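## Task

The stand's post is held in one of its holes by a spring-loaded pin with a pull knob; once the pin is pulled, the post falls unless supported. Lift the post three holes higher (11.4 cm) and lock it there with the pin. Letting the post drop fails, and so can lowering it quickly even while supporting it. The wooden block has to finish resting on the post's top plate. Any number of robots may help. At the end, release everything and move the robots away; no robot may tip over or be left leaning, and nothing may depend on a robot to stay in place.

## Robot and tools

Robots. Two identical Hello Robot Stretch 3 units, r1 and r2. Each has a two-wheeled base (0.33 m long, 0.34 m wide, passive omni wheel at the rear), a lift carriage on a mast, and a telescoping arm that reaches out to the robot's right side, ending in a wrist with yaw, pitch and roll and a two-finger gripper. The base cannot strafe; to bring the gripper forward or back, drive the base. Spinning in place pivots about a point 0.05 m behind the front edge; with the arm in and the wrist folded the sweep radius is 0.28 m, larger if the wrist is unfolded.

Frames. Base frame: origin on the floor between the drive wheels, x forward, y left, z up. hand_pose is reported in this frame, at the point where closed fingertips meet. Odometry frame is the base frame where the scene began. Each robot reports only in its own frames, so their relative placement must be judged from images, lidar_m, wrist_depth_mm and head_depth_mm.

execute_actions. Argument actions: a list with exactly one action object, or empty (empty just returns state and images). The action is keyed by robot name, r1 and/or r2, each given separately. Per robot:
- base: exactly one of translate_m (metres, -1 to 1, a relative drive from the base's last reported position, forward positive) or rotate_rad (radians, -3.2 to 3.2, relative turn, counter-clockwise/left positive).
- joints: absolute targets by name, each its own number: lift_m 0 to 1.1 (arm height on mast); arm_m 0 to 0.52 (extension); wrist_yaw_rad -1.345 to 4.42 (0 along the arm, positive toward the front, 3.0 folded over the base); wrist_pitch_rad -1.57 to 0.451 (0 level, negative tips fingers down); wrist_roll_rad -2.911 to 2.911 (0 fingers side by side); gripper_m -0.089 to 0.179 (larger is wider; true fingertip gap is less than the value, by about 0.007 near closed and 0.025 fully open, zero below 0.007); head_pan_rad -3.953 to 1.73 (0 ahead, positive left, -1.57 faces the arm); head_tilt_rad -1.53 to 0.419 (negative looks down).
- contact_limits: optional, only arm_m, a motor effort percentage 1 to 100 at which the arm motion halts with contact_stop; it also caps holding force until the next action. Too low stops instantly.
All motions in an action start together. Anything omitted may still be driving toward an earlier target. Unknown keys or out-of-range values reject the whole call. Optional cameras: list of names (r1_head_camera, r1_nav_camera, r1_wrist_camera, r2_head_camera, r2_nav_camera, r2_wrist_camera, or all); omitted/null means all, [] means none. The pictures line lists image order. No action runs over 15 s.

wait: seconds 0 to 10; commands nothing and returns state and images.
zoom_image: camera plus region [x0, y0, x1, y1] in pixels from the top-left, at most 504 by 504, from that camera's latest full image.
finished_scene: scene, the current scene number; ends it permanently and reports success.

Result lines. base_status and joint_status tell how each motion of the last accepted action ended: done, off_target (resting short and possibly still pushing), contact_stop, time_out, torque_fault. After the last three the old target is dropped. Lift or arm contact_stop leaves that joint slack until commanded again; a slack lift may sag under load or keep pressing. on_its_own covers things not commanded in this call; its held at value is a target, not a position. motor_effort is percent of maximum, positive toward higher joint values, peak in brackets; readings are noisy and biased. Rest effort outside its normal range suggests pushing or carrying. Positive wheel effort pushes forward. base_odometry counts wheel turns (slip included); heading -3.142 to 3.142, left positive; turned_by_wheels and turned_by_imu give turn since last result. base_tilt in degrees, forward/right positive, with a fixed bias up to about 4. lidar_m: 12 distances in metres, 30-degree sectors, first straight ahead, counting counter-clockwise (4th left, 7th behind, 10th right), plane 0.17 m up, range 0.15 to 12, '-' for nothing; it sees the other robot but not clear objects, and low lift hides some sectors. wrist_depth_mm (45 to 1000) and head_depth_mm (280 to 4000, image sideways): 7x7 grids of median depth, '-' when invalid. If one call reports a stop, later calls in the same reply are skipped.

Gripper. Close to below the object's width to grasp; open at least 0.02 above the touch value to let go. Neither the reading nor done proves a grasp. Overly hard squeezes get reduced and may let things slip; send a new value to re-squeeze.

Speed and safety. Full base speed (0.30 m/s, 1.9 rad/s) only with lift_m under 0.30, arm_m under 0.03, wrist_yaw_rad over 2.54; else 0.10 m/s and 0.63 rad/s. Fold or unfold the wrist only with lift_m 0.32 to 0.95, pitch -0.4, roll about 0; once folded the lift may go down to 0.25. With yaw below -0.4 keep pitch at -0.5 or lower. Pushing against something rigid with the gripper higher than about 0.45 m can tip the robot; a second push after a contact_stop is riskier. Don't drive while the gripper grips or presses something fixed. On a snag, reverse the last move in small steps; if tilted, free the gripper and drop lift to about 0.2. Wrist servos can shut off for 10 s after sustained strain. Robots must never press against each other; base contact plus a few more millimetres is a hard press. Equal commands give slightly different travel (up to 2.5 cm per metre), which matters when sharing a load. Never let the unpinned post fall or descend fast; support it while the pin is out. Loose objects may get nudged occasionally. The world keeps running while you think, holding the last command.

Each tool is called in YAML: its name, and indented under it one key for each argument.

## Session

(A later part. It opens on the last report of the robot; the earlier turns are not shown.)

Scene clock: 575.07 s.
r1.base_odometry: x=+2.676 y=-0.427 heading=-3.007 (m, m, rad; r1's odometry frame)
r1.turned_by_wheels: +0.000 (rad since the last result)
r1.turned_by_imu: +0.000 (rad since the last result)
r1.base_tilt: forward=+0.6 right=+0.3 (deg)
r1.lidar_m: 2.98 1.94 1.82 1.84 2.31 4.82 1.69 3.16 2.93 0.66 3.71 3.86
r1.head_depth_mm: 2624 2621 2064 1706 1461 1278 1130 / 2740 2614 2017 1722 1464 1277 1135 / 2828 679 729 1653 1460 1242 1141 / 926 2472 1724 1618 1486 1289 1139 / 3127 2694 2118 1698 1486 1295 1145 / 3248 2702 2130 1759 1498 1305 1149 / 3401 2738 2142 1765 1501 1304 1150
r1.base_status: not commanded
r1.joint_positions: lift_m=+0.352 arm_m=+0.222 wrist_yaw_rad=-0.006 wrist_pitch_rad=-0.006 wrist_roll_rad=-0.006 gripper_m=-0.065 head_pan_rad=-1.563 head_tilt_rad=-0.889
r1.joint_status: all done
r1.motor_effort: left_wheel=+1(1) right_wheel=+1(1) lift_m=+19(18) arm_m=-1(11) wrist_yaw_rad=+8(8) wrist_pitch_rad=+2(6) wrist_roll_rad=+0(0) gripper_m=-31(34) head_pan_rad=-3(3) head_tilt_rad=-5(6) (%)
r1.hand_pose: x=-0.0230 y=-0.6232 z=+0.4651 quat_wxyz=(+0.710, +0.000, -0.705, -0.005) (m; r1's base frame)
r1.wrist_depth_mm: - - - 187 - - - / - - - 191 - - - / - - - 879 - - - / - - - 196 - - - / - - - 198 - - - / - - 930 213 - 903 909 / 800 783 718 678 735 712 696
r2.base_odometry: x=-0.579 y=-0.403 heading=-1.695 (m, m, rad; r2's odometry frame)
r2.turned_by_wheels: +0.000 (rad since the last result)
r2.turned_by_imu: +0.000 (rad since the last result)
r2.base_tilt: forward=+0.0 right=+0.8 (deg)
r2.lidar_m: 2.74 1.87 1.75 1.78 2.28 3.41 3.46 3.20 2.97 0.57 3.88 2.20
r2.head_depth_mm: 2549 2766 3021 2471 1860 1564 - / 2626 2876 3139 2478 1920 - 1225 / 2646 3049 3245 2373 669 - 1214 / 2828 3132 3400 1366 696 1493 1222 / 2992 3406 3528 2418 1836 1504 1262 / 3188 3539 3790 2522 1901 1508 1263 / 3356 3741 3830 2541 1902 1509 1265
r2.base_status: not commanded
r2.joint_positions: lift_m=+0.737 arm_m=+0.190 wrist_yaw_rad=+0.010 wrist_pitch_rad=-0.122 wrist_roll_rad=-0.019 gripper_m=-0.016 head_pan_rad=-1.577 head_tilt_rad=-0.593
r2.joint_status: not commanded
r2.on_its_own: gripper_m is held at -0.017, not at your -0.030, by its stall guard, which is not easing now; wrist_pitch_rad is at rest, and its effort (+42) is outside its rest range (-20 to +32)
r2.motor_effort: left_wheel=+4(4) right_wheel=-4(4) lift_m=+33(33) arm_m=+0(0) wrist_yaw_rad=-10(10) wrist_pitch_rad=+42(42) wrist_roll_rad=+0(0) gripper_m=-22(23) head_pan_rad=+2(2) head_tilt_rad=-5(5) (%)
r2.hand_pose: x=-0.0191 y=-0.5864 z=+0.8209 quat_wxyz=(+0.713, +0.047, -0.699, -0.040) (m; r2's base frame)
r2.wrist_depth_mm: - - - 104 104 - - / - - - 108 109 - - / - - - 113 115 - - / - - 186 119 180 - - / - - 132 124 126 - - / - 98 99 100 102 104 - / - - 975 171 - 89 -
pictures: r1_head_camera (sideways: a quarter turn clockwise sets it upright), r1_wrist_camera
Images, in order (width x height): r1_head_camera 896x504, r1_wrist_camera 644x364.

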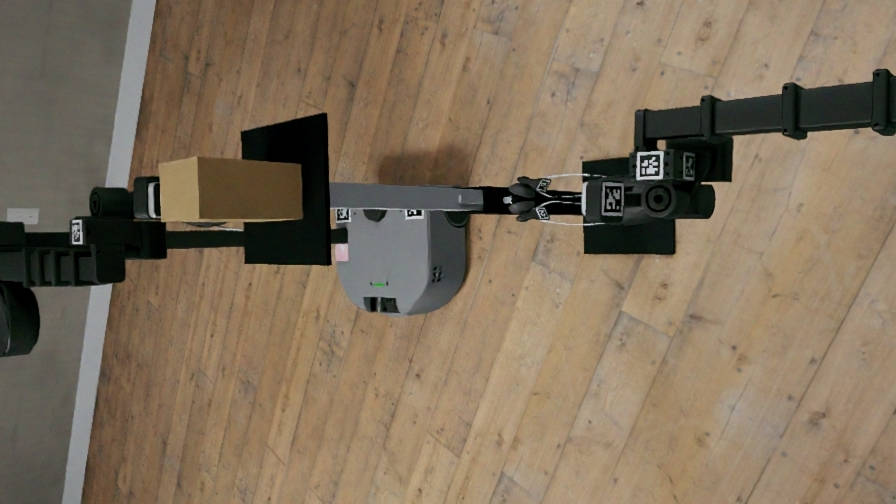

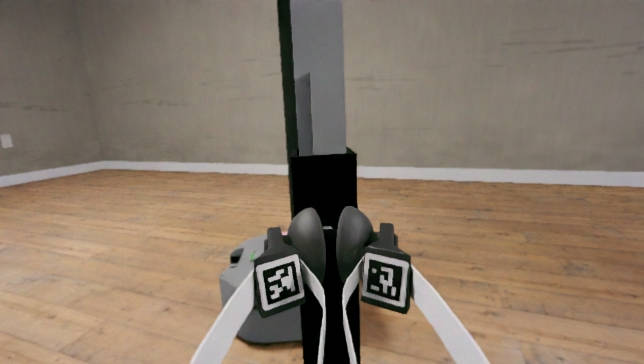

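execute_actions:
  actions:
    - {"r1": {"joints": {"gripper_m": 0.06}}, "r2": {"joints": {"lift_m": 0.7392}}}
  cameras: []

execute_actions:
  actions:
    - {"r1": {"joints": {"arm_m": 0.239, "lift_m": 0.348}}}
  cameras: []

execute_actions:
  actions:
    - {"r1": {"joints": {"gripper_m": -0.07}}}
  cameras: []

execute_actions:
  actions:
    - {"r1": {"joints": {"arm_m": 0.222}}}
  cameras: ["r1_wrist_camera", "r1_head_camera"]

Scene clock: 592.60 s.
r1.base_odometry: x=+2.676 y=-0.427 heading=-3.007 (m, m, rad; r1's odometry frame)
r1.turned_by_wheels: +0.000 (rad since the last result)
r1.turned_by_imu: +0.000 (rad since the last result)
r1.base_tilt: forward=+0.7 right=+0.2 (deg)
r1.lidar_m: 2.98 1.95 1.82 1.84 2.30 4.82 1.69 3.17 2.93 0.66 3.69 3.86
r1.head_depth_mm: 2623 2608 2065 1698 1460 1280 1131 / 2742 2625 2010 1729 1466 1277 1131 / 2828 678 729 1652 1435 1240 1135 / 926 2487 1729 1624 1485 1291 1144 / 3135 2668 2130 1704 1490 1293 1147 / 3240 2722 2142 1756 1493 1297 1147 / 3381 2748 2149 1772 1494 1305 1154
r1.base_status: not commanded
r1.joint_positions: lift_m=+0.352 arm_m=+0.222 wrist_yaw_rad=-0.003 wrist_pitch_rad=-0.019 wrist_roll_rad=-0.006 gripper_m=+0.060 head_pan_rad=-1.563 head_tilt_rad=-0.889
r1.joint_status: all done
r1.motor_effort: left_wheel=+2(2) right_wheel=-1(1) lift_m=+18(18) arm_m=-2(2) wrist_yaw_rad=+4(7) wrist_pitch_rad=+8(8) wrist_roll_rad=+0(0) gripper_m=+0(79) head_pan_rad=-3(3) head_tilt_rad=-6(5) (%)
r1.hand_pose: x=-0.0222 y=-0.6229 z=+0.4620 quat_wxyz=(+0.710, +0.006, -0.705, -0.008) (m; r1's base frame)
r1.wrist_depth_mm: - - - 184 - - - / - - - 839 - - - / - - - 235 - - - / - - - 195 - - - / - - - 203 - - - / - - - 212 893 906 889 / 780 744 725 224 736 706 711
r2.base_odometry: x=-0.579 y=-0.403 heading=-1.695 (m, m, rad; r2's odometry frame)
r2.turned_by_wheels: +0.000 (rad since the last result)
r2.turned_by_imu: -0.003 (rad since the last result)
r2.base_tilt: forward=+0.1 right=+0.8 (deg)
r2.lidar_m: 2.75 1.87 1.75 1.78 2.28 3.40 3.47 3.20 2.97 0.57 3.91 2.19
r2.head_depth_mm: 2519 2764 3012 2469 1843 1521 - / 2653 2915 3135 2507 1935 - 1226 / 2649 3045 3319 2371 669 - 1198 / 2843 3147 3361 1373 693 1464 1223 / 3017 3390 3576 2375 1826 1510 1256 / 3174 3558 3759 2513 1893 1517 1266 / 3355 3734 3754 2553 1901 1511 1268
r2.base_status: not commanded
r2.joint_positions: lift_m=+0.739 arm_m=+0.190 wrist_yaw_rad=+0.010 wrist_pitch_rad=-0.124 wrist_roll_rad=-0.019 gripper_m=-0.016 head_pan_rad=-1.577 head_tilt_rad=-0.593
r2.joint_status: all done
r2.on_its_own: gripper_m is held at -0.017, not at your -0.030, by its stall guard, which is not easing now; wrist_pitch_rad is at rest, and its effort (+43) is outside its rest range (-20 to +32)
r2.motor_effort: left_wheel=+4(4) right_wheel=-4(4) lift_m=+33(34) arm_m=-1(1) wrist_yaw_rad=-10(11) wrist_pitch_rad=+43(43) wrist_roll_rad=+0(0) gripper_m=-21(23) head_pan_rad=+2(2) head_tilt_rad=-5(5) (%)
r2.hand_pose: x=-0.0191 y=-0.5863 z=+0.8217 quat_wxyz=(+0.713, +0.048, -0.699, -0.040) (m; r2's base frame)
r2.wrist_depth_mm: - - - 103 103 - - / - - - 108 109 - - / - - - 113 115 - - / - - 187 119 179 - - / - - 133 124 126 - - / - 98 99 101 102 104 - / - - 995 171 - 89 -
pictures: none
No camera images: the call's "cameras" was empty. Leave "cameras" out to get every camera's image.

Scene clock: 593.57 s.
r1.base_odometry: x=+2.676 y=-0.427 heading=-3.007 (m, m, rad; r1's odometry frame)
r1.turned_by_wheels: +0.000 (rad since the last result)
r1.turned_by_imu: +0.000 (rad since the last result)
r1.base_tilt: forward=+0.6 right=+0.2 (deg)
r1.lidar_m: 2.97 1.94 1.82 1.84 2.31 4.81 1.69 3.17 2.92 0.66 3.69 3.86
r1.head_depth_mm: 2648 2598 2073 1717 1459 1274 1125 / 2745 2640 2020 1722 1472 1278 1141 / 2824 678 729 1648 1435 1245 1139 / 925 2470 1740 1619 1480 1289 1140 / 3130 2696 2112 1698 1490 1297 1147 / 3213 2701 2127 1759 1498 1300 1149 / 3386 2729 2154 1766 1496 1303 1151
r1.base_status: not commanded
r1.joint_positions: lift_m=+0.348 arm_m=+0.239 wrist_yaw_rad=-0.003 wrist_pitch_rad=-0.019 wrist_roll_rad=-0.006 gripper_m=+0.060 head_pan_rad=-1.563 head_tilt_rad=-0.889
r1.joint_status: all done
r1.motor_effort: left_wheel=+2(2) right_wheel=-1(1) lift_m=+18(14) arm_m=+4(4) wrist_yaw_rad=+4(3) wrist_pitch_rad=+8(8) wrist_roll_rad=+0(0) gripper_m=+0(0) head_pan_rad=-3(3) head_tilt_rad=-6(6) (%)
r1.hand_pose: x=-0.0222 y=-0.6394 z=+0.4578 quat_wxyz=(+0.710, +0.006, -0.705, -0.008) (m; r1's base frame)
r1.wrist_depth_mm: - - - 170 - - - / - - - 175 - - - / - - - 178 - - - / - - - 178 - - - / - - - 182 - - - / - - - 194 862 906 888 / 780 760 699 202 703 710 706
r2.base_odometry: x=-0.579 y=-0.403 heading=-1.695 (m, m, rad; r2's odometry frame)
r2.turned_by_wheels: +0.000 (rad since the last result)
r2.turned_by_imu: +0.000 (rad since the last result)
r2.base_tilt: forward=+0.0 right=+0.8 (deg)
r2.lidar_m: 2.75 1.87 1.75 1.77 2.28 3.39 3.48 3.20 2.97 0.57 3.90 2.19
r2.head_depth_mm: 2505 2736 2995 2468 1851 1546 - / 2654 2900 3129 2462 1930 - 1225 / 2630 2996 3266 2352 667 - 1203 / 2878 3151 3444 1388 695 1465 1225 / 3036 3363 3480 2402 1822 1505 1265 / 3165 3581 3810 2535 1905 1516 1261 / 3374 3761 3737 2545 1895 1516 1263
r2.base_status: not commanded
r2.joint_positions: lift_m=+0.739 arm_m=+0.190 wrist_yaw_rad=+0.010 wrist_pitch_rad=-0.124 wrist_roll_rad=-0.019 gripper_m=-0.016 head_pan_rad=-1.577 head_tilt_rad=-0.593
r2.joint_status: not commanded
r2.on_its_own: gripper_m is held at -0.017, not at your -0.030, by its stall guard, which is not easing now; wrist_pitch_rad is at rest, and its effort (+43) is outside its rest range (-20 to +32)
r2.motor_effort: left_wheel=+4(4) right_wheel=-4(4) lift_m=+33(33) arm_m=+0(1) wrist_yaw_rad=-11(11) wrist_pitch_rad=+43(43) wrist_roll_rad=+0(0) gripper_m=-21(22) head_pan_rad=+2(2) head_tilt_rad=-5(4) (%)
r2.hand_pose: x=-0.0191 y=-0.5863 z=+0.8217 quat_wxyz=(+0.713, +0.048, -0.699, -0.040) (m; r2's base frame)
r2.wrist_depth_mm: - - - 103 103 - - / - - - 108 109 - - / - - - 113 115 - - / - - 186 119 179 - - / - - 132 124 125 - - / - 97 99 101 102 104 - / - - 989 171 - 89 -
pictures: none
No camera images: the call's "cameras" was empty. Leave "cameras" out to get every camera's image.

Scene clock: 595.37 s.
r1.base_odometry: x=+2.676 y=-0.427 heading=-3.007 (m, m, rad; r1's odometry frame)
r1.turned_by_wheels: +0.000 (rad since the last result)
r1.turned_by_imu: +0.000 (rad since the last result)
r1.base_tilt: forward=+0.7 right=+0.3 (deg)
r1.lidar_m: 2.97 1.95 1.81 1.84 2.31 4.81 1.69 3.16 2.93 0.66 3.69 3.84
r1.head_depth_mm: 2625 2607 2068 1708 1464 1274 1133 / 2760 2620 2010 1723 1471 1279 1130 / 2802 680 729 1641 1481 1243 1139 / 920 2466 1727 1621 1479 1287 1142 / 3131 2702 2126 1702 1489 1295 1142 / 3220 2696 2123 1758 1491 1304 1149 / 3404 2735 2150 1766 1496 1302 1153
r1.base_status: not commanded
r1.joint_positions: lift_m=+0.348 arm_m=+0.239 wrist_yaw_rad=-0.006 wrist_pitch_rad=-0.019 wrist_roll_rad=-0.006 gripper_m=-0.068 head_pan_rad=-1.563 head_tilt_rad=-0.889
r1.joint_status: all done
r1.motor_effort: left_wheel=+1(2) right_wheel=+1(1) lift_m=+18(18) arm_m=-1(4) wrist_yaw_rad=+6(8) wrist_pitch_rad=+8(8) wrist_roll_rad=+0(0) gripper_m=-34(100) head_pan_rad=-3(3) head_tilt_rad=-6(5) (%)
r1.hand_pose: x=-0.0230 y=-0.6399 z=+0.4579 quat_wxyz=(+0.709, +0.005, -0.705, -0.009) (m; r1's base frame)
r1.wrist_depth_mm: - - - 168 - - - / - - - 175 - - - / - - - 179 - - - / - - - 178 - - - / - - - 180 - - - / - - 885 191 - 912 897 / 771 761 712 202 728 706 708
r2.base_odometry: x=-0.579 y=-0.403 heading=-1.695 (m, m, rad; r2's odometry frame)
r2.turned_by_wheels: +0.000 (rad since the last result)
r2.turned_by_imu: +0.000 (rad since the last result)
r2.base_tilt: forward=+0.0 right=+0.8 (deg)
r2.lidar_m: 2.75 1.87 1.75 1.77 2.28 3.40 3.44 3.20 2.96 0.57 3.90 2.20
r2.head_depth_mm: 2542 2754 3027 2477 1843 1541 - / 2608 2866 3151 2463 1929 - 1221 / 2611 3051 3253 2381 669 - 1200 / 2816 3146 3374 1377 695 1469 1222 / 3017 3398 3572 2371 1815 1515 1259 / 3155 3580 3732 2514 1896 1513 1263 / 3353 3784 3815 2543 1891 1518 1271
r2.base_status: not commanded
r2.joint_positions: lift_m=+0.739 arm_m=+0.190 wrist_yaw_rad=+0.010 wrist_pitch_rad=-0.124 wrist_roll_rad=-0.019 gripper_m=-0.016 head_pan_rad=-1.577 head_tilt_rad=-0.593
r2.joint_status: not commanded
r2.on_its_own: gripper_m is held at -0.017, not at your -0.030, by its stall guard, which is not easing now; wrist_pitch_rad is at rest, and its effort (+43) is outside its rest range (-20 to +32)
r2.motor_effort: left_wheel=+4(4) right_wheel=-4(4) lift_m=+33(33) arm_m=-1(1) wrist_yaw_rad=-10(9) wrist_pitch_rad=+43(44) wrist_roll_rad=+0(0) gripper_m=-22(22) head_pan_rad=+2(3) head_tilt_rad=-5(4) (%)
r2.hand_pose: x=-0.0191 y=-0.5863 z=+0.8217 quat_wxyz=(+0.713, +0.048, -0.699, -0.040) (m; r2's base frame)
r2.wrist_depth_mm: - - - 103 104 - - / - - - 109 109 - - / - - - 113 114 - - / - - 186 119 179 - - / - - 133 124 126 - - / - 98 99 101 102 104 - / - - 996 171 - 89 -
pictures: none
No camera images: the call's "cameras" was empty. Leave "cameras" out to get every camera's image.

Scene clock: 596.33 s.
r1.base_odometry: x=+2.676 y=-0.427 heading=-3.007 (m, m, rad; r1's odometry frame)
r1.turned_by_wheels: +0.000 (rad since the last result)
r1.turned_by_imu: +0.000 (rad since the last result)
r1.base_tilt: forward=+0.7 right=+0.3 (deg)
r1.lidar_m: 2.96 1.95 1.81 1.83 2.30 4.81 1.69 3.18 2.93 0.66 3.73 3.83
r1.head_depth_mm: 2635 2611 2057 1720 1458 1272 1129 / 2727 2616 2024 1722 1471 1274 1137 / 2827 679 729 1657 1441 1236 1136 / 926 2478 1737 1623 1483 1294 1144 / 3134 2697 2116 1703 1487 1290 1147 / 3227 2701 2135 1755 1491 1306 1146 / 3412 2725 2140 1768 1501 1306 1151
r1.base_status: not commanded
r1.joint_positions: lift_m=+0.348 arm_m=+0.222 wrist_yaw_rad=-0.006 wrist_pitch_rad=-0.015 wrist_roll_rad=-0.006 gripper_m=-0.065 head_pan_rad=-1.563 head_tilt_rad=-0.889
r1.joint_status: all done
r1.motor_effort: left_wheel=+0(1) right_wheel=+0(1) lift_m=+18(19) arm_m=-2(14) wrist_yaw_rad=+8(8) wrist_pitch_rad=+7(8) wrist_roll_rad=+0(0) gripper_m=-31(34) head_pan_rad=-3(3) head_tilt_rad=-6(5) (%)
r1.hand_pose: x=-0.0230 y=-0.6230 z=+0.4588 quat_wxyz=(+0.710, +0.004, -0.705, -0.008) (m; r1's base frame)
r1.wrist_depth_mm: - - - 184 - - - / - - - 191 - - - / - - - 204 - - - / - - - 195 - - - / - - - 185 - - - / - - 916 213 977 897 884 / 764 761 699 682 726 716 697
r2.base_odometry: x=-0.579 y=-0.403 heading=-1.695 (m, m, rad; r2's odometry frame)
r2.turned_by_wheels: +0.000 (rad since the last result)
r2.turned_by_imu: +0.000 (rad since the last result)
r2.base_tilt: forward=+0.0 right=+0.8 (deg)
r2.lidar_m: 2.75 1.86 1.75 1.78 2.28 3.39 3.45 3.22 2.97 0.57 3.89 2.20
r2.head_depth_mm: 2535 2738 3025 2471 1862 1527 - / 2644 2885 3155 2474 1929 - 1227 / 2586 2996 3267 2378 670 - 1205 / 2871 3165 3448 1377 696 1485 1220 / 3030 3324 3610 2379 1823 1514 1264 / 3207 3555 3818 2487 1904 1509 1255 / 3367 3717 3779 2513 1894 1518 1262
r2.base_status: not commanded
r2.joint_positions: lift_m=+0.739 arm_m=+0.190 wrist_yaw_rad=+0.010 wrist_pitch_rad=-0.124 wrist_roll_rad=-0.019 gripper_m=-0.016 head_pan_rad=-1.577 head_tilt_rad=-0.593
r2.joint_status: not commanded
r2.on_its_own: gripper_m is held at -0.017, not at your -0.030, by its stall guard, which is not easing now; wrist_pitch_rad is at rest, and its effort (+43) is outside its rest range (-20 to +32)
r2.motor_effort: left_wheel=+4(4) right_wheel=-4(4) lift_m=+33(33) arm_m=-1(1) wrist_yaw_rad=-10(10) wrist_pitch_rad=+43(43) wrist_roll_rad=+0(0) gripper_m=-23(22) head_pan_rad=+2(2) head_tilt_rad=-5(4) (%)
r2.hand_pose: x=-0.0191 y=-0.5863 z=+0.8217 quat_wxyz=(+0.713, +0.048, -0.699, -0.040) (m; r2's base frame)
r2.wrist_depth_mm: - - - 104 104 - - / - - - 108 109 - - / - - - 113 114 - - / - - 187 119 179 - - / - - 133 124 125 - - / - 98 99 100 102 104 - / - - - 171 - 89 -
pictures: r1_head_camera (sideways: a quarter turn clockwise sets it upright), r1_wrist_camera
Images, in order (width x height): r1_head_camera 896x504, r1_wrist_camera 644x364.

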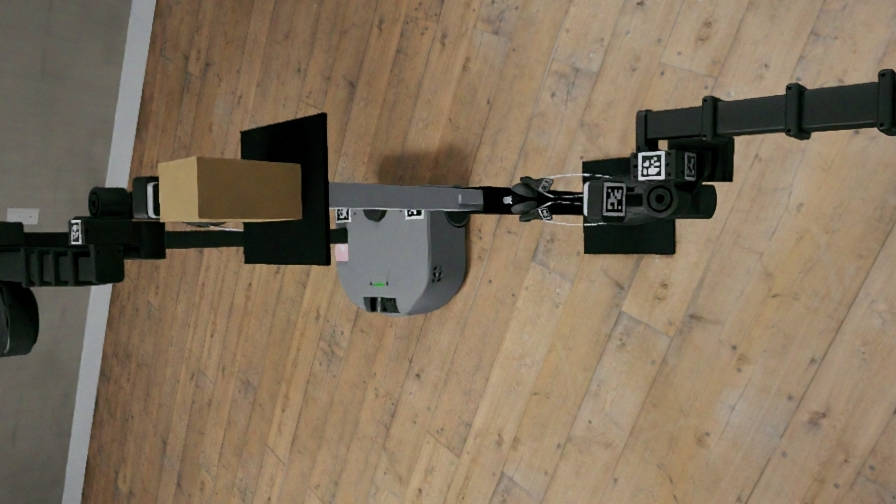

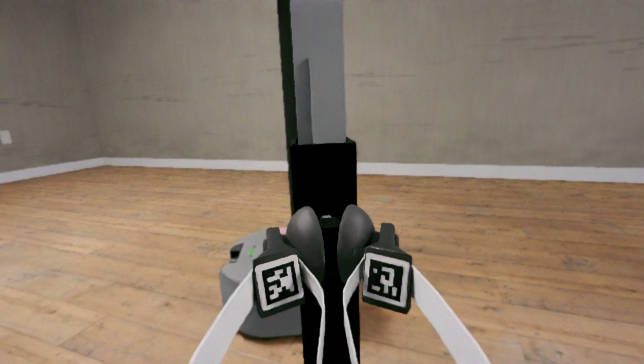

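execute_actions:
  actions:
    - {"r1": {"joints": {"gripper_m": 0.06}}}
  cameras: []

execute_actions:
  actions:
    - {"r1": {"joints": {"arm_m": 0.239}}}
  cameras: []

execute_actions:
  actions:
    - {"r1": {"joints": {"gripper_m": -0.07}}}
  cameras: []

execute_actions:
  actions:
    - {"r1": {"joints": {"arm_m": 0.231}}}
  cameras: ["r1_wrist_camera", "r1_head_camera"]

Scene clock: 607.30 s.
r1.base_odometry: x=+2.676 y=-0.427 heading=-3.007 (m, m, rad; r1's odometry frame)
r1.turned_by_wheels: +0.000 (rad since the last result)
r1.turned_by_imu: +0.000 (rad since the last result)
r1.base_tilt: forward=+0.6 right=+0.3 (deg)
r1.lidar_m: 2.97 1.94 1.82 1.84 2.30 4.80 1.69 3.18 2.93 0.66 3.70 3.86
r1.head_depth_mm: 2642 2596 2059 1720 1459 1273 1130 / 2731 2607 2018 1717 1468 1278 1139 / 2806 679 730 1649 1433 1242 1136 / 928 2479 1719 1620 1480 1290 1143 / 3108 2678 2126 1709 1488 1294 1147 / 3240 2703 2128 1762 1491 1301 1146 / 3352 2733 2146 1770 1500 1303 1154
r1.base_status: not commanded
r1.joint_positions: lift_m=+0.348 arm_m=+0.222 wrist_yaw_rad=-0.003 wrist_pitch_rad=-0.019 wrist_roll_rad=-0.006 gripper_m=+0.060 head_pan_rad=-1.563 head_tilt_rad=-0.889
r1.joint_status: all done
r1.motor_effort: left_wheel=+1(2) right_wheel=-1(1) lift_m=+18(18) arm_m=-2(2) wrist_yaw_rad=+4(7) wrist_pitch_rad=+8(8) wrist_roll_rad=+0(0) gripper_m=+0(79) head_pan_rad=-4(3) head_tilt_rad=-6(5) (%)
r1.hand_pose: x=-0.0222 y=-0.6229 z=+0.4580 quat_wxyz=(+0.710, +0.006, -0.705, -0.008) (m; r1's base frame)
r1.wrist_depth_mm: - - - 186 - - - / - - - 859 - - - / - - - 199 - - - / - - - 196 - - - / - - - 200 - - - / - - - 214 849 880 860 / 774 755 709 221 718 696 686
r2.base_odometry: x=-0.579 y=-0.403 heading=-1.695 (m, m, rad; r2's odometry frame)
r2.turned_by_wheels: +0.000 (rad since the last result)
r2.turned_by_imu: -0.003 (rad since the last result)
r2.base_tilt: forward=+0.1 right=+0.8 (deg)
r2.lidar_m: 2.75 1.87 1.75 1.78 2.27 3.39 3.46 3.20 2.97 0.57 3.89 2.20
r2.head_depth_mm: 2537 2758 3051 2446 1858 1538 - / 2631 2845 3116 2495 1936 - 1218 / 2628 3009 3279 2361 667 - 1203 / 2873 3144 3371 1382 693 1467 1226 / 2976 3331 3533 2390 1824 1507 1254 / 3189 3544 3756 2525 1886 1513 1263 / 3330 3758 3852 2533 1906 1518 1266
r2.base_status: not commanded
r2.joint_positions: lift_m=+0.739 arm_m=+0.190 wrist_yaw_rad=+0.010 wrist_pitch_rad=-0.124 wrist_roll_rad=-0.019 gripper_m=-0.016 head_pan_rad=-1.577 head_tilt_rad=-0.593
r2.joint_status: not commanded
r2.on_its_own: gripper_m is held at -0.017, not at your -0.030, by its stall guard, which is not easing now; wrist_pitch_rad is at rest, and its effort (+44) is outside its rest range (-20 to +32)
r2.motor_effort: left_wheel=+4(4) right_wheel=-4(4) lift_m=+33(33) arm_m=-1(0) wrist_yaw_rad=-10(10) wrist_pitch_rad=+44(43) wrist_roll_rad=+0(0) gripper_m=-22(22) head_pan_rad=+3(2) head_tilt_rad=-4(5) (%)
r2.hand_pose: x=-0.0191 y=-0.5863 z=+0.8217 quat_wxyz=(+0.713, +0.048, -0.699, -0.040) (m; r2's base frame)
r2.wrist_depth_mm: - - - 103 104 - - / - - - 108 110 - - / - - - 113 115 - - / - - 187 118 179 - - / - - 132 124 126 - - / - 97 99 100 102 104 - / - - - 170 - 89 -
pictures: none
No camera images: the call's "cameras" was empty. Leave "cameras" out to get every camera's image.

Scene clock: 608.27 s.
r1.base_odometry: x=+2.676 y=-0.427 heading=-3.007 (m, m, rad; r1's odometry frame)
r1.turned_by_wheels: +0.000 (rad since the last result)
r1.turned_by_imu: +0.000 (rad since the last result)
r1.base_tilt: forward=+0.6 right=+0.2 (deg)
r1.lidar_m: 2.97 1.94 1.82 1.83 2.31 4.79 1.69 3.18 2.93 0.66 3.72 3.87
r1.head_depth_mm: 2625 2604 2074 1715 1463 1273 1127 / 2736 2620 2000 1725 1468 1275 1137 / 2813 678 730 1648 1446 1239 1138 / 929 2461 1727 1625 1491 1298 1140 / 3163 2682 2118 1703 1487 1291 1145 / 3230 2691 2141 1762 1486 1298 1152 / 3400 2722 2139 1767 1506 1300 1152
r1.base_status: not commanded
r1.joint_positions: lift_m=+0.348 arm_m=+0.239 wrist_yaw_rad=-0.003 wrist_pitch_rad=-0.019 wrist_roll_rad=-0.006 gripper_m=+0.060 head_pan_rad=-1.563 head_tilt_rad=-0.889
r1.joint_status: all done
r1.motor_effort: left_wheel=+2(2) right_wheel=-1(1) lift_m=+19(18) arm_m=+4(5) wrist_yaw_rad=+3(3) wrist_pitch_rad=+8(9) wrist_roll_rad=+0(0) gripper_m=+0(0) head_pan_rad=-3(3) head_tilt_rad=-7(6) (%)
r1.hand_pose: x=-0.0222 y=-0.6394 z=+0.4579 quat_wxyz=(+0.710, +0.006, -0.705, -0.008) (m; r1's base frame)
r1.wrist_depth_mm: - - - 169 - - - / - - - 174 - - - / - - - 179 - - - / - - - 178 - - - / - - - 182 - - - / - - - 194 852 906 881 / 782 773 701 202 719 710 691
r2.base_odometry: x=-0.579 y=-0.403 heading=-1.695 (m, m, rad; r2's odometry frame)
r2.turned_by_wheels: +0.000 (rad since the last result)
r2.turned_by_imu: +0.000 (rad since the last result)
r2.base_tilt: forward=+0.0 right=+0.8 (deg)
r2.lidar_m: 2.76 1.87 1.75 1.78 2.27 3.40 3.46 3.21 2.96 0.57 3.88 2.20
r2.head_depth_mm: 2538 2766 2968 2489 1855 1536 - / 2653 2866 3181 2443 1922 - 1220 / 2644 3029 3255 2351 669 - 1203 / 2859 3102 3376 1378 694 1457 1221 / 3034 3391 3555 2404 1808 1502 1260 / 3203 3584 3763 2544 1889 1514 1262 / 3318 3733 3781 2522 1894 1515 1270
r2.base_status: not commanded
r2.joint_positions: lift_m=+0.739 arm_m=+0.190 wrist_yaw_rad=+0.010 wrist_pitch_rad=-0.124 wrist_roll_rad=-0.019 gripper_m=-0.016 head_pan_rad=-1.577 head_tilt_rad=-0.593
r2.joint_status: not commanded
r2.on_its_own: gripper_m is held at -0.017, not at your -0.030, by its stall guard, which is not easing now; wrist_pitch_rad is at rest, and its effort (+44) is outside its rest range (-20 to +32)
r2.motor_effort: left_wheel=+4(4) right_wheel=-4(4) lift_m=+33(33) arm_m=-1(1) wrist_yaw_rad=-10(10) wrist_pitch_rad=+44(43) wrist_roll_rad=+0(0) gripper_m=-22(22) head_pan_rad=+2(2) head_tilt_rad=-5(4) (%)
r2.hand_pose: x=-0.0191 y=-0.5863 z=+0.8217 quat_wxyz=(+0.713, +0.048, -0.699, -0.040) (m; r2's base frame)
r2.wrist_depth_mm: - - - 103 104 - - / - - - 108 109 - - / - - - 113 114 - - / - - 188 119 179 - - / - - 132 124 126 - - / - 98 99 100 102 104 - / - - 983 171 - 89 -
pictures: none
No camera images: the call's "cameras" was empty. Leave "cameras" out to get every camera's image.

Scene clock: 610.07 s.
r1.base_odometry: x=+2.676 y=-0.427 heading=-3.007 (m, m, rad; r1's odometry frame)
r1.turned_by_wheels: +0.000 (rad since the last result)
r1.turned_by_imu: +0.000 (rad since the last result)
r1.base_tilt: forward=+0.6 right=+0.3 (deg)
r1.lidar_m: 2.97 1.95 1.81 1.83 2.31 4.79 1.69 3.15 2.93 0.65 3.69 3.85
r1.head_depth_mm: 2636 2597 2076 1717 1462 1271 1130 / 2747 2628 2017 1719 1473 1281 1138 / 2805 678 730 1653 1477 1240 1138 / 919 2451 1734 1617 1483 1287 1139 / 3127 2668 2117 1702 1490 1300 1142 / 3227 2701 2128 1758 1495 1299 1150 / 3389 2733 2145 1765 1503 1305 1151
r1.base_status: not commanded
r1.joint_positions: lift_m=+0.348 arm_m=+0.239 wrist_yaw_rad=-0.006 wrist_pitch_rad=-0.019 wrist_roll_rad=-0.006 gripper_m=-0.068 head_pan_rad=-1.563 head_tilt_rad=-0.889
r1.joint_status: all done
r1.motor_effort: left_wheel=+0(1) right_wheel=+1(1) lift_m=+18(19) arm_m=-1(4) wrist_yaw_rad=+7(9) wrist_pitch_rad=+8(8) wrist_roll_rad=+0(0) gripper_m=-34(100) head_pan_rad=-3(3) head_tilt_rad=-6(6) (%)
r1.hand_pose: x=-0.0230 y=-0.6399 z=+0.4580 quat_wxyz=(+0.709, +0.005, -0.705, -0.009) (m; r1's base frame)
r1.wrist_depth_mm: - - - 169 - - - / - - - 174 - - - / - - - 179 - - - / - - - 178 - - - / - - - 182 - - - / - - 950 192 976 902 889 / 770 760 707 200 703 713 704
r2.base_odometry: x=-0.579 y=-0.403 heading=-1.695 (m, m, rad; r2's odometry frame)
r2.turned_by_wheels: +0.000 (rad since the last result)
r2.turned_by_imu: +0.000 (rad since the last result)
r2.base_tilt: forward=+0.1 right=+0.8 (deg)
r2.lidar_m: 2.75 1.87 1.75 1.77 2.28 3.41 3.47 3.19 2.97 0.57 3.90 2.20
r2.head_depth_mm: 2528 2757 3007 2429 1848 1533 - / 2633 2923 3128 2467 1938 - 1222 / 2602 3012 3268 2326 669 - 1206 / 2873 3144 3380 1379 695 1478 1222 / 3017 3381 3559 2437 1827 1508 1259 / 3187 3580 3817 2514 1876 1503 1259 / 3374 3804 3791 2567 1906 1520 1269
r2.base_status: not commanded
r2.joint_positions: lift_m=+0.739 arm_m=+0.190 wrist_yaw_rad=+0.010 wrist_pitch_rad=-0.124 wrist_roll_rad=-0.019 gripper_m=-0.016 head_pan_rad=-1.577 head_tilt_rad=-0.593
r2.joint_status: not commanded
r2.on_its_own: gripper_m is held at -0.017, not at your -0.030, by its stall guard, which is not easing now; wrist_pitch_rad is at rest, and its effort (+43) is outside its rest range (-20 to +32)
r2.motor_effort: left_wheel=+3(4) right_wheel=-4(4) lift_m=+33(33) arm_m=+0(0) wrist_yaw_rad=-10(10) wrist_pitch_rad=+43(43) wrist_roll_rad=+0(0) gripper_m=-23(22) head_pan_rad=+2(2) head_tilt_rad=-5(5) (%)
r2.hand_pose: x=-0.0191 y=-0.5863 z=+0.8217 quat_wxyz=(+0.713, +0.048, -0.699, -0.040) (m; r2's base frame)
r2.wrist_depth_mm: - - - 104 103 - - / - - - 108 109 - - / - - - 113 115 - - / - - 186 119 179 - - / - - 133 124 126 - - / - 98 99 100 102 104 - / - - 993 171 - 89 -
pictures: none
No camera images: the call's "cameras" was empty. Leave "cameras" out to get every camera's image.

Scene clock: 610.83 s.
r1.base_odometry: x=+2.676 y=-0.427 heading=-3.007 (m, m, rad; r1's odometry frame)
r1.turned_by_wheels: +0.000 (rad since the last result)
r1.turned_by_imu: +0.000 (rad since the last result)
r1.base_tilt: forward=+0.7 right=+0.3 (deg)
r1.lidar_m: 2.97 1.94 1.82 1.84 2.30 4.81 1.68 3.15 2.93 0.66 3.70 3.86
r1.head_depth_mm: 2612 2602 2067 1706 1459 1274 1134 / 2757 2622 2019 1720 1468 1279 1136 / 2797 679 729 1644 1443 1238 1137 / 919 2467 1733 1623 1481 1289 1141 / 3138 2699 2124 1700 1489 1300 1148 / 3245 2692 2122 1749 1501 1298 1144 / 3414 2732 2143 1767 1502 1301 1152
r1.base_status: not commanded
r1.joint_positions: lift_m=+0.348 arm_m=+0.232 wrist_yaw_rad=-0.006 wrist_pitch_rad=-0.016 wrist_roll_rad=-0.006 gripper_m=-0.065 head_pan_rad=-1.563 head_tilt_rad=-0.889
r1.joint_status: all done
r1.motor_effort: left_wheel=+1(1) right_wheel=+1(1) lift_m=+18(18) arm_m=-7(13) wrist_yaw_rad=+8(7) wrist_pitch_rad=+7(8) wrist_roll_rad=+0(0) gripper_m=-32(34) head_pan_rad=-3(3) head_tilt_rad=-6(6) (%)
r1.hand_pose: x=-0.0230 y=-0.6324 z=+0.4588 quat_wxyz=(+0.710, +0.004, -0.705, -0.008) (m; r1's base frame)
r1.wrist_depth_mm: - - - 176 - - - / - - - 182 - - - / - - - 188 - - - / - - - 186 - - - / - - - 187 - - - / - - 911 201 955 916 876 / 759 766 714 211 724 696 718
r2.base_odometry: x=-0.579 y=-0.403 heading=-1.695 (m, m, rad; r2's odometry frame)
r2.turned_by_wheels: +0.000 (rad since the last result)
r2.turned_by_imu: +0.000 (rad since the last result)
r2.base_tilt: forward=+0.0 right=+0.8 (deg)
r2.lidar_m: 2.75 1.87 1.75 1.77 2.28 3.40 3.48 3.18 2.97 0.57 3.90 2.19
r2.head_depth_mm: 2529 2755 3057 2455 1866 1534 - / 2641 2872 3075 2488 1942 - 1217 / 2635 3039 3249 2385 665 - 1201 / 2851 3173 3439 1384 698 1483 1220 / 2983 3333 3545 2410 1824 1514 1260 / 3171 3574 3841 2513 1870 1507 1265 / 3352 3818 3750 2535 1900 1524 1259
r2.base_status: not commanded
r2.joint_positions: lift_m=+0.739 arm_m=+0.190 wrist_yaw_rad=+0.010 wrist_pitch_rad=-0.124 wrist_roll_rad=-0.019 gripper_m=-0.016 head_pan_rad=-1.577 head_tilt_rad=-0.593
r2.joint_status: not commanded
r2.on_its_own: gripper_m is held at -0.017, not at your -0.030, by its stall guard, which is not easing now; wrist_pitch_rad is at rest, and its effort (+43) is outside its rest range (-20 to +32)
r2.motor_effort: left_wheel=+4(4) right_wheel=-4(4) lift_m=+33(33) arm_m=-1(1) wrist_yaw_rad=-10(10) wrist_pitch_rad=+43(44) wrist_roll_rad=+0(0) gripper_m=-22(23) head_pan_rad=+2(2) head_tilt_rad=-4(4) (%)
r2.hand_pose: x=-0.0191 y=-0.5863 z=+0.8217 quat_wxyz=(+0.713, +0.048, -0.699, -0.040) (m; r2's base frame)
r2.wrist_depth_mm: - - - 103 104 - - / - - - 108 109 - - / - - - 113 114 - - / - - 186 119 179 - - / - - 132 124 126 - - / - 98 99 101 102 104 - / - - - 172 - 89 -
pictures: r1_head_camera (sideways: a quarter turn clockwise sets it upright), r1_wrist_camera
Images, in order (width x height): r1_head_camera 896x504, r1_wrist_camera 644x364.

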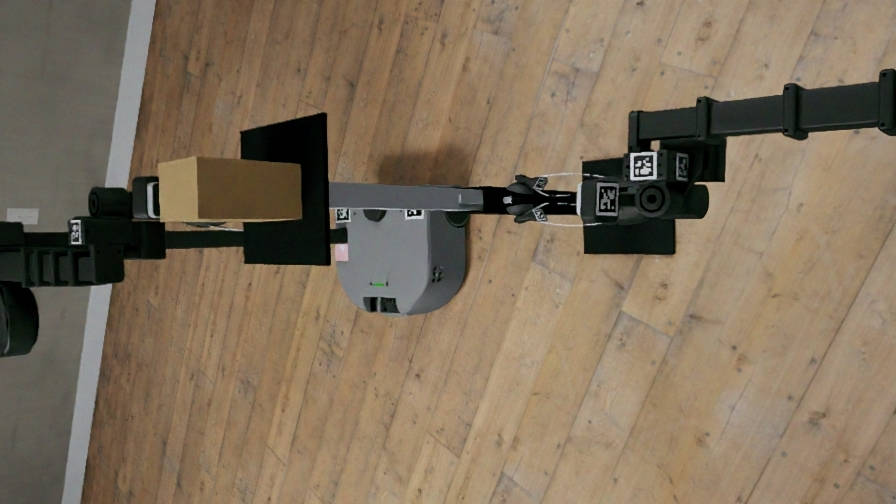

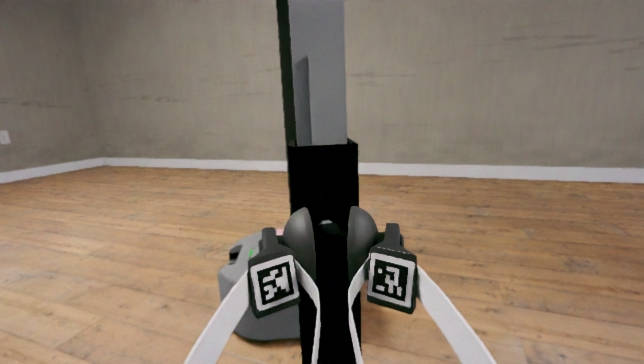

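zoom_image:
  camera: "r1_head_camera"
  region: [440, 140, 620, 260]

Region (440, 140, 620, 260) of r1_head_camera's 896x504 image, scaled by 2.800, with more detail than that image has.

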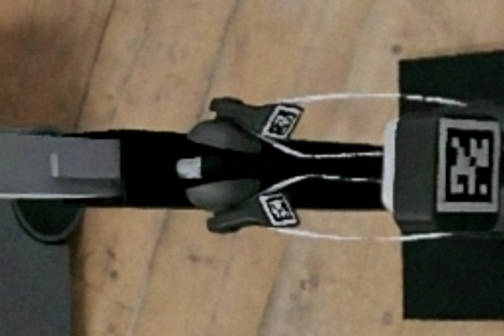

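execute_actions:
  actions:
    - {"r1": {"joints": {"gripper_m": 0.06}}, "r2": {"base": {"translate_m": 0.004}}}
  cameras: []

execute_actions:
  actions:
    - {"r1": {"joints": {"arm_m": 0.237}}}
  cameras: []

execute_actions:
  actions:
    - {"r1": {"joints": {"gripper_m": -0.07}}}
  cameras: []

execute_actions:
  actions:
    - {"r1": {"joints": {"arm_m": 0.229}}}
  cameras: ["r1_wrist_camera", "r1_head_camera"]

Scene clock: 650.47 s.
r1.base_odometry: x=+2.676 y=-0.427 heading=-3.007 (m, m, rad; r1's odometry frame)
r1.turned_by_wheels: +0.000 (rad since the last result)
r1.turned_by_imu: +0.000 (rad since the last result)
r1.base_tilt: forward=+0.6 right=+0.3 (deg)
r1.lidar_m: 2.97 1.95 1.82 1.84 2.31 4.82 1.68 3.18 2.93 0.66 3.71 3.85
r1.head_depth_mm: 2634 2584 2068 1709 1466 1273 1132 / 2743 2618 2015 1718 1471 1280 1136 / 2824 680 729 1641 1430 1236 1140 / 944 2474 1733 1617 1479 1288 1141 / 3140 2677 2113 1711 1485 1294 1147 / 3224 2704 2129 1759 1491 1298 1152 / 3405 2729 2139 1760 1500 1301 1154
r1.base_status: not commanded
r1.joint_positions: lift_m=+0.348 arm_m=+0.231 wrist_yaw_rad=-0.003 wrist_pitch_rad=-0.019 wrist_roll_rad=-0.006 gripper_m=+0.060 head_pan_rad=-1.563 head_tilt_rad=-0.889
r1.joint_status: all done
r1.motor_effort: left_wheel=+1(2) right_wheel=-1(1) lift_m=+18(18) arm_m=-3(6) wrist_yaw_rad=+4(7) wrist_pitch_rad=+8(8) wrist_roll_rad=+0(0) gripper_m=+0(80) head_pan_rad=-3(3) head_tilt_rad=-6(6) (%)
r1.hand_pose: x=-0.0222 y=-0.6320 z=+0.4580 quat_wxyz=(+0.710, +0.006, -0.705, -0.008) (m; r1's base frame)
r1.wrist_depth_mm: - - - 175 - - - / - - - 182 - - - / - - - 187 - - - / - - - 186 - - - / - - - 191 - - - / - - - 203 862 890 884 / 755 760 701 211 709 706 698
r2.base_odometry: x=-0.580 y=-0.407 heading=-1.695 (m, m, rad; r2's odometry frame)
r2.turned_by_wheels: +0.000 (rad since the last result)
r2.turned_by_imu: -0.003 (rad since the last result)
r2.base_tilt: forward=+0.1 right=+0.9 (deg)
r2.lidar_m: 2.74 1.87 1.74 1.78 2.27 3.40 3.48 3.19 2.96 0.57 3.91 2.19
r2.head_depth_mm: 2537 2736 3074 2460 1865 1530 - / 2646 2883 3141 2459 1858 - 1224 / 2618 3046 3252 2374 667 - 1204 / 2890 3115 3398 1384 695 1456 1211 / 3011 3381 3557 2423 1827 1514 1254 / 3202 3556 3750 2519 1921 1513 1272 / 3353 3795 3791 2535 1900 1511 1268
r2.base_status: done
r2.joint_positions: lift_m=+0.739 arm_m=+0.190 wrist_yaw_rad=+0.002 wrist_pitch_rad=-0.124 wrist_roll_rad=-0.019 gripper_m=-0.016 head_pan_rad=-1.577 head_tilt_rad=-0.593
r2.joint_status: not commanded
r2.on_its_own: gripper_m is held at -0.017, not at your -0.030, by its stall guard, which is not easing now; wrist_pitch_rad is at rest, and its effort (+43) is outside its rest range (-20 to +32)
r2.motor_effort: left_wheel=+2(8) right_wheel=-1(2) lift_m=+33(33) arm_m=-1(1) wrist_yaw_rad=-2(11) wrist_pitch_rad=+43(43) wrist_roll_rad=+0(0) gripper_m=-21(21) head_pan_rad=+3(3) head_tilt_rad=-4(4) (%)
r2.hand_pose: x=-0.0210 y=-0.5864 z=+0.8217 quat_wxyz=(+0.713, +0.045, -0.699, -0.043) (m; r2's base frame)
r2.wrist_depth_mm: - - - 103 104 - - / - - - 108 109 - - / - - - 113 115 - - / - - 208 119 121 - - / - - 133 124 126 155 - / - 98 99 100 102 104 - / - - - 171 - 89 -
pictures: none
No camera images: the call's "cameras" was empty. Leave "cameras" out to get every camera's image.

Scene clock: 651.17 s.
r1.base_odometry: x=+2.676 y=-0.427 heading=-3.007 (m, m, rad; r1's odometry frame)
r1.turned_by_wheels: +0.000 (rad since the last result)
r1.turned_by_imu: +0.000 (rad since the last result)
r1.base_tilt: forward=+0.6 right=+0.3 (deg)
r1.lidar_m: 2.98 1.95 1.81 1.83 2.30 4.81 1.69 3.18 2.93 0.66 3.73 3.85
r1.head_depth_mm: 2644 2610 2059 1715 1462 1275 1131 / 2728 2623 2011 1715 1471 1282 1135 / 2816 678 731 1654 1443 1242 1135 / 946 2456 1730 1622 1488 1288 1141 / 3114 2698 2126 1709 1493 1295 1142 / 3229 2701 2122 1758 1491 1301 1146 / 3399 2735 2133 1763 1492 1308 1155
r1.base_status: not commanded
r1.joint_positions: lift_m=+0.348 arm_m=+0.237 wrist_yaw_rad=-0.003 wrist_pitch_rad=-0.019 wrist_roll_rad=-0.006 gripper_m=+0.060 head_pan_rad=-1.563 head_tilt_rad=-0.889
r1.joint_status: all done
r1.motor_effort: left_wheel=+2(1) right_wheel=-1(1) lift_m=+18(18) arm_m=+4(5) wrist_yaw_rad=+3(4) wrist_pitch_rad=+8(8) wrist_roll_rad=+0(0) gripper_m=+0(0) head_pan_rad=-3(3) head_tilt_rad=-6(6) (%)
r1.hand_pose: x=-0.0222 y=-0.6374 z=+0.4580 quat_wxyz=(+0.710, +0.006, -0.705, -0.008) (m; r1's base frame)
r1.wrist_depth_mm: - - - 171 - - - / - - - 176 - - - / - - - 180 - - - / - - - 181 - - - / - - - 184 - - - / - - - 197 896 898 892 / 772 745 712 204 722 711 705
r2.base_odometry: x=-0.580 y=-0.407 heading=-1.695 (m, m, rad; r2's odometry frame)
r2.turned_by_wheels: +0.000 (rad since the last result)
r2.turned_by_imu: +0.000 (rad since the last result)
r2.base_tilt: forward=+0.1 right=+0.8 (deg)
r2.lidar_m: 2.74 1.86 1.75 1.78 2.28 3.39 3.46 3.21 2.97 0.57 3.87 2.18
r2.head_depth_mm: 2524 2765 3049 2466 1857 1526 - / 2614 2872 3106 2496 1869 - 1220 / 2629 3042 3248 2353 669 - 1207 / 2836 3114 3415 1382 699 1484 1219 / 3049 3326 3586 2387 1831 1514 1256 / 3165 3592 3736 2519 1889 1505 1259 / 3374 3741 3786 2535 1923 1520 1262
r2.base_status: not commanded
r2.joint_positions: lift_m=+0.739 arm_m=+0.190 wrist_yaw_rad=+0.002 wrist_pitch_rad=-0.124 wrist_roll_rad=-0.019 gripper_m=-0.016 head_pan_rad=-1.577 head_tilt_rad=-0.593
r2.joint_status: not commanded
r2.on_its_own: gripper_m is held at -0.017, not at your -0.030, by its stall guard, which is not easing now; wrist_pitch_rad is at rest, and its effort (+44) is outside its rest range (-20 to +32)
r2.motor_effort: left_wheel=+2(2) right_wheel=-1(1) lift_m=+33(33) arm_m=-1(1) wrist_yaw_rad=-3(2) wrist_pitch_rad=+44(43) wrist_roll_rad=+0(0) gripper_m=-21(21) head_pan_rad=+3(3) head_tilt_rad=-5(5) (%)
r2.hand_pose: x=-0.0210 y=-0.5864 z=+0.8217 quat_wxyz=(+0.713, +0.045, -0.699, -0.043) (m; r2's base frame)
r2.wrist_depth_mm: - - - 103 104 - - / - - - 108 109 - - / - - - 113 115 - - / - - 207 119 120 - - / - - 133 124 125 154 - / - 97 99 100 102 104 - / - - 992 170 - 89 -
pictures: none
No camera images: the call's "cameras" was empty. Leave "cameras" out to get every camera's image.

Scene clock: 652.97 s.
r1.base_odometry: x=+2.676 y=-0.427 heading=-3.007 (m, m, rad; r1's odometry frame)
r1.turned_by_wheels: +0.000 (rad since the last result)
r1.turned_by_imu: +0.000 (rad since the last result)
r1.base_tilt: forward=+0.6 right=+0.3 (deg)
r1.lidar_m: 2.97 1.94 1.82 1.84 2.30 4.82 1.69 3.17 2.92 0.66 3.70 3.86
r1.head_depth_mm: 2613 2606 2068 1714 1465 1272 1130 / 2722 2624 2010 1714 1469 1277 1135 / 2809 678 728 1645 1472 1241 1136 / 946 2462 1728 1614 1485 1290 1138 / 3121 2679 2124 1706 1481 1299 1145 / 3234 2694 2121 1754 1495 1303 1152 / 3381 2729 2139 1773 1498 1305 1153
r1.base_status: not commanded
r1.joint_positions: lift_m=+0.348 arm_m=+0.237 wrist_yaw_rad=-0.006 wrist_pitch_rad=-0.018 wrist_roll_rad=-0.006 gripper_m=-0.068 head_pan_rad=-1.563 head_tilt_rad=-0.889
r1.joint_status: all done
r1.motor_effort: left_wheel=+1(1) right_wheel=+1(2) lift_m=+18(18) arm_m=-1(4) wrist_yaw_rad=+7(8) wrist_pitch_rad=+8(8) wrist_roll_rad=+0(0) gripper_m=-34(100) head_pan_rad=-3(3) head_tilt_rad=-6(5) (%)
r1.hand_pose: x=-0.0230 y=-0.6379 z=+0.4581 quat_wxyz=(+0.709, +0.005, -0.705, -0.009) (m; r1's base frame)
r1.wrist_depth_mm: - - - 170 - - - / - - - 176 - - - / - - - 181 - - - / - - - 180 - - - / - - - 184 - - - / - - 919 193 968 900 888 / 776 739 705 203 711 695 692
r2.base_odometry: x=-0.580 y=-0.407 heading=-1.695 (m, m, rad; r2's odometry frame)
r2.turned_by_wheels: +0.000 (rad since the last result)
r2.turned_by_imu: +0.000 (rad since the last result)
r2.base_tilt: forward=+0.0 right=+0.8 (deg)
r2.lidar_m: 2.74 1.87 1.75 1.78 2.28 3.40 3.48 3.22 2.97 0.57 3.89 2.19
r2.head_depth_mm: 2565 2802 3081 2457 1858 1532 - / 2664 2883 3125 2477 1881 - 1219 / 2615 3042 3273 2387 669 - 1203 / 2877 3138 3376 1377 697 1479 1229 / 2995 3318 3560 2395 1828 1507 1256 / 3157 3535 3795 2517 1889 1517 1262 / 3373 3808 3750 2511 1905 1517 1264
r2.base_status: not commanded
r2.joint_positions: lift_m=+0.739 arm_m=+0.190 wrist_yaw_rad=+0.002 wrist_pitch_rad=-0.124 wrist_roll_rad=-0.019 gripper_m=-0.016 head_pan_rad=-1.577 head_tilt_rad=-0.593
r2.joint_status: not commanded
r2.on_its_own: gripper_m is held at -0.017, not at your -0.030, by its stall guard, which is not easing now; wrist_pitch_rad is at rest, and its effort (+43) is outside its rest range (-20 to +32)
r2.motor_effort: left_wheel=+2(2) right_wheel=-1(1) lift_m=+34(33) arm_m=-1(0) wrist_yaw_rad=-2(3) wrist_pitch_rad=+43(43) wrist_roll_rad=+0(0) gripper_m=-21(21) head_pan_rad=+2(2) head_tilt_rad=-5(5) (%)
r2.hand_pose: x=-0.0210 y=-0.5864 z=+0.8217 quat_wxyz=(+0.713, +0.045, -0.699, -0.043) (m; r2's base frame)
r2.wrist_depth_mm: - - - 103 104 - - / - - - 108 108 - - / - - - 113 115 - - / - - 206 119 121 - - / - - 132 124 126 154 - / - 97 99 100 102 104 - / - - 997 171 - 89 -
pictures: none
No camera images: the call's "cameras" was empty. Leave "cameras" out to get every camera's image.

Scene clock: 653.77 s.
r1.base_odometry: x=+2.676 y=-0.427 heading=-3.007 (m, m, rad; r1's odometry frame)
r1.turned_by_wheels: +0.000 (rad since the last result)
r1.turned_by_imu: +0.000 (rad since the last result)
r1.base_tilt: forward=+0.7 right=+0.2 (deg)
r1.lidar_m: 2.98 1.95 1.81 1.83 2.30 4.83 1.69 3.16 2.93 0.66 3.71 3.85
r1.head_depth_mm: 2635 2624 2066 1712 1465 1275 1128 / 2751 2617 2005 1721 1475 1277 1137 / 2795 679 731 1650 1438 1241 1139 / 945 2473 1730 1615 1482 1297 1138 / 3147 2689 2112 1708 1492 1290 1144 / 3201 2705 2129 1767 1484 1303 1147 / 3383 2725 2145 1768 1508 1306 1152
r1.base_status: not commanded
r1.joint_positions: lift_m=+0.348 arm_m=+0.229 wrist_yaw_rad=-0.006 wrist_pitch_rad=-0.016 wrist_roll_rad=-0.006 gripper_m=-0.065 head_pan_rad=-1.563 head_tilt_rad=-0.889
r1.joint_status: all done
r1.motor_effort: left_wheel=+0(1) right_wheel=+0(1) lift_m=+18(18) arm_m=-5(13) wrist_yaw_rad=+7(8) wrist_pitch_rad=+7(8) wrist_roll_rad=+0(0) gripper_m=-32(34) head_pan_rad=-3(3) head_tilt_rad=-6(7) (%)
r1.hand_pose: x=-0.0230 y=-0.6302 z=+0.4587 quat_wxyz=(+0.710, +0.004, -0.705, -0.008) (m; r1's base frame)
r1.wrist_depth_mm: - - - 178 - - - / - - - 184 - - - / - - - 192 - - - / - - - 188 - - - / - - - 168 - - - / - - 938 202 966 902 887 / 757 771 728 213 733 711 685
r2.base_odometry: x=-0.580 y=-0.407 heading=-1.695 (m, m, rad; r2's odometry frame)
r2.turned_by_wheels: +0.000 (rad since the last result)
r2.turned_by_imu: +0.000 (rad since the last result)
r2.base_tilt: forward=+0.0 right=+0.8 (deg)
r2.lidar_m: 2.74 1.87 1.75 1.78 2.28 3.39 3.47 3.20 2.97 0.57 3.91 2.19
r2.head_depth_mm: 2546 2772 3029 2466 1865 1534 - / 2623 2859 3158 2494 1855 - 1221 / 2617 3013 3199 2383 668 - 1207 / 2861 3162 3315 1385 695 1485 1227 / 3042 3361 3531 2412 1811 1507 1254 / 3192 3529 3804 2537 1884 1515 1270 / 3314 3746 3839 2536 1887 1503 1258
r2.base_status: not commanded
r2.joint_positions: lift_m=+0.739 arm_m=+0.190 wrist_yaw_rad=+0.002 wrist_pitch_rad=-0.124 wrist_roll_rad=-0.019 gripper_m=-0.016 head_pan_rad=-1.577 head_tilt_rad=-0.593
r2.joint_status: not commanded
r2.on_its_own: gripper_m is held at -0.017, not at your -0.030, by its stall guard, which is not easing now; wrist_pitch_rad is at rest, and its effort (+43) is outside its rest range (-20 to +32)
r2.motor_effort: left_wheel=+2(2) right_wheel=-1(1) lift_m=+33(33) arm_m=+0(1) wrist_yaw_rad=-3(3) wrist_pitch_rad=+43(43) wrist_roll_rad=+0(0) gripper_m=-21(21) head_pan_rad=+3(2) head_tilt_rad=-5(5) (%)
r2.hand_pose: x=-0.0210 y=-0.5864 z=+0.8217 quat_wxyz=(+0.713, +0.045, -0.699, -0.043) (m; r2's base frame)
r2.wrist_depth_mm: - - - 104 103 - - / - - - 108 109 - - / - - - 113 114 - - / - - 206 119 121 - - / - - 133 123 126 153 - / - 98 99 100 102 104 - / - - 998 172 - 89 -
pictures: r1_head_camera (sideways: a quarter turn clockwise sets it upright), r1_wrist_camera
Images, in order (width x height): r1_head_camera 896x504, r1_wrist_camera 644x364.

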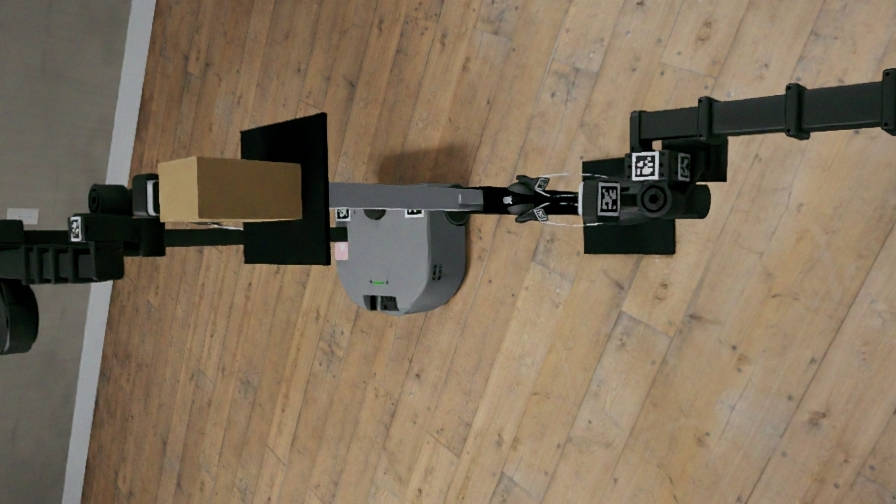

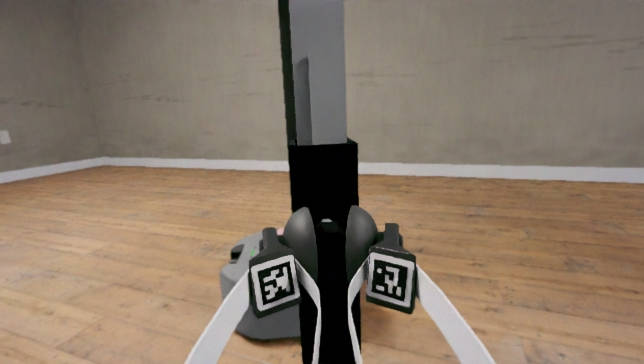

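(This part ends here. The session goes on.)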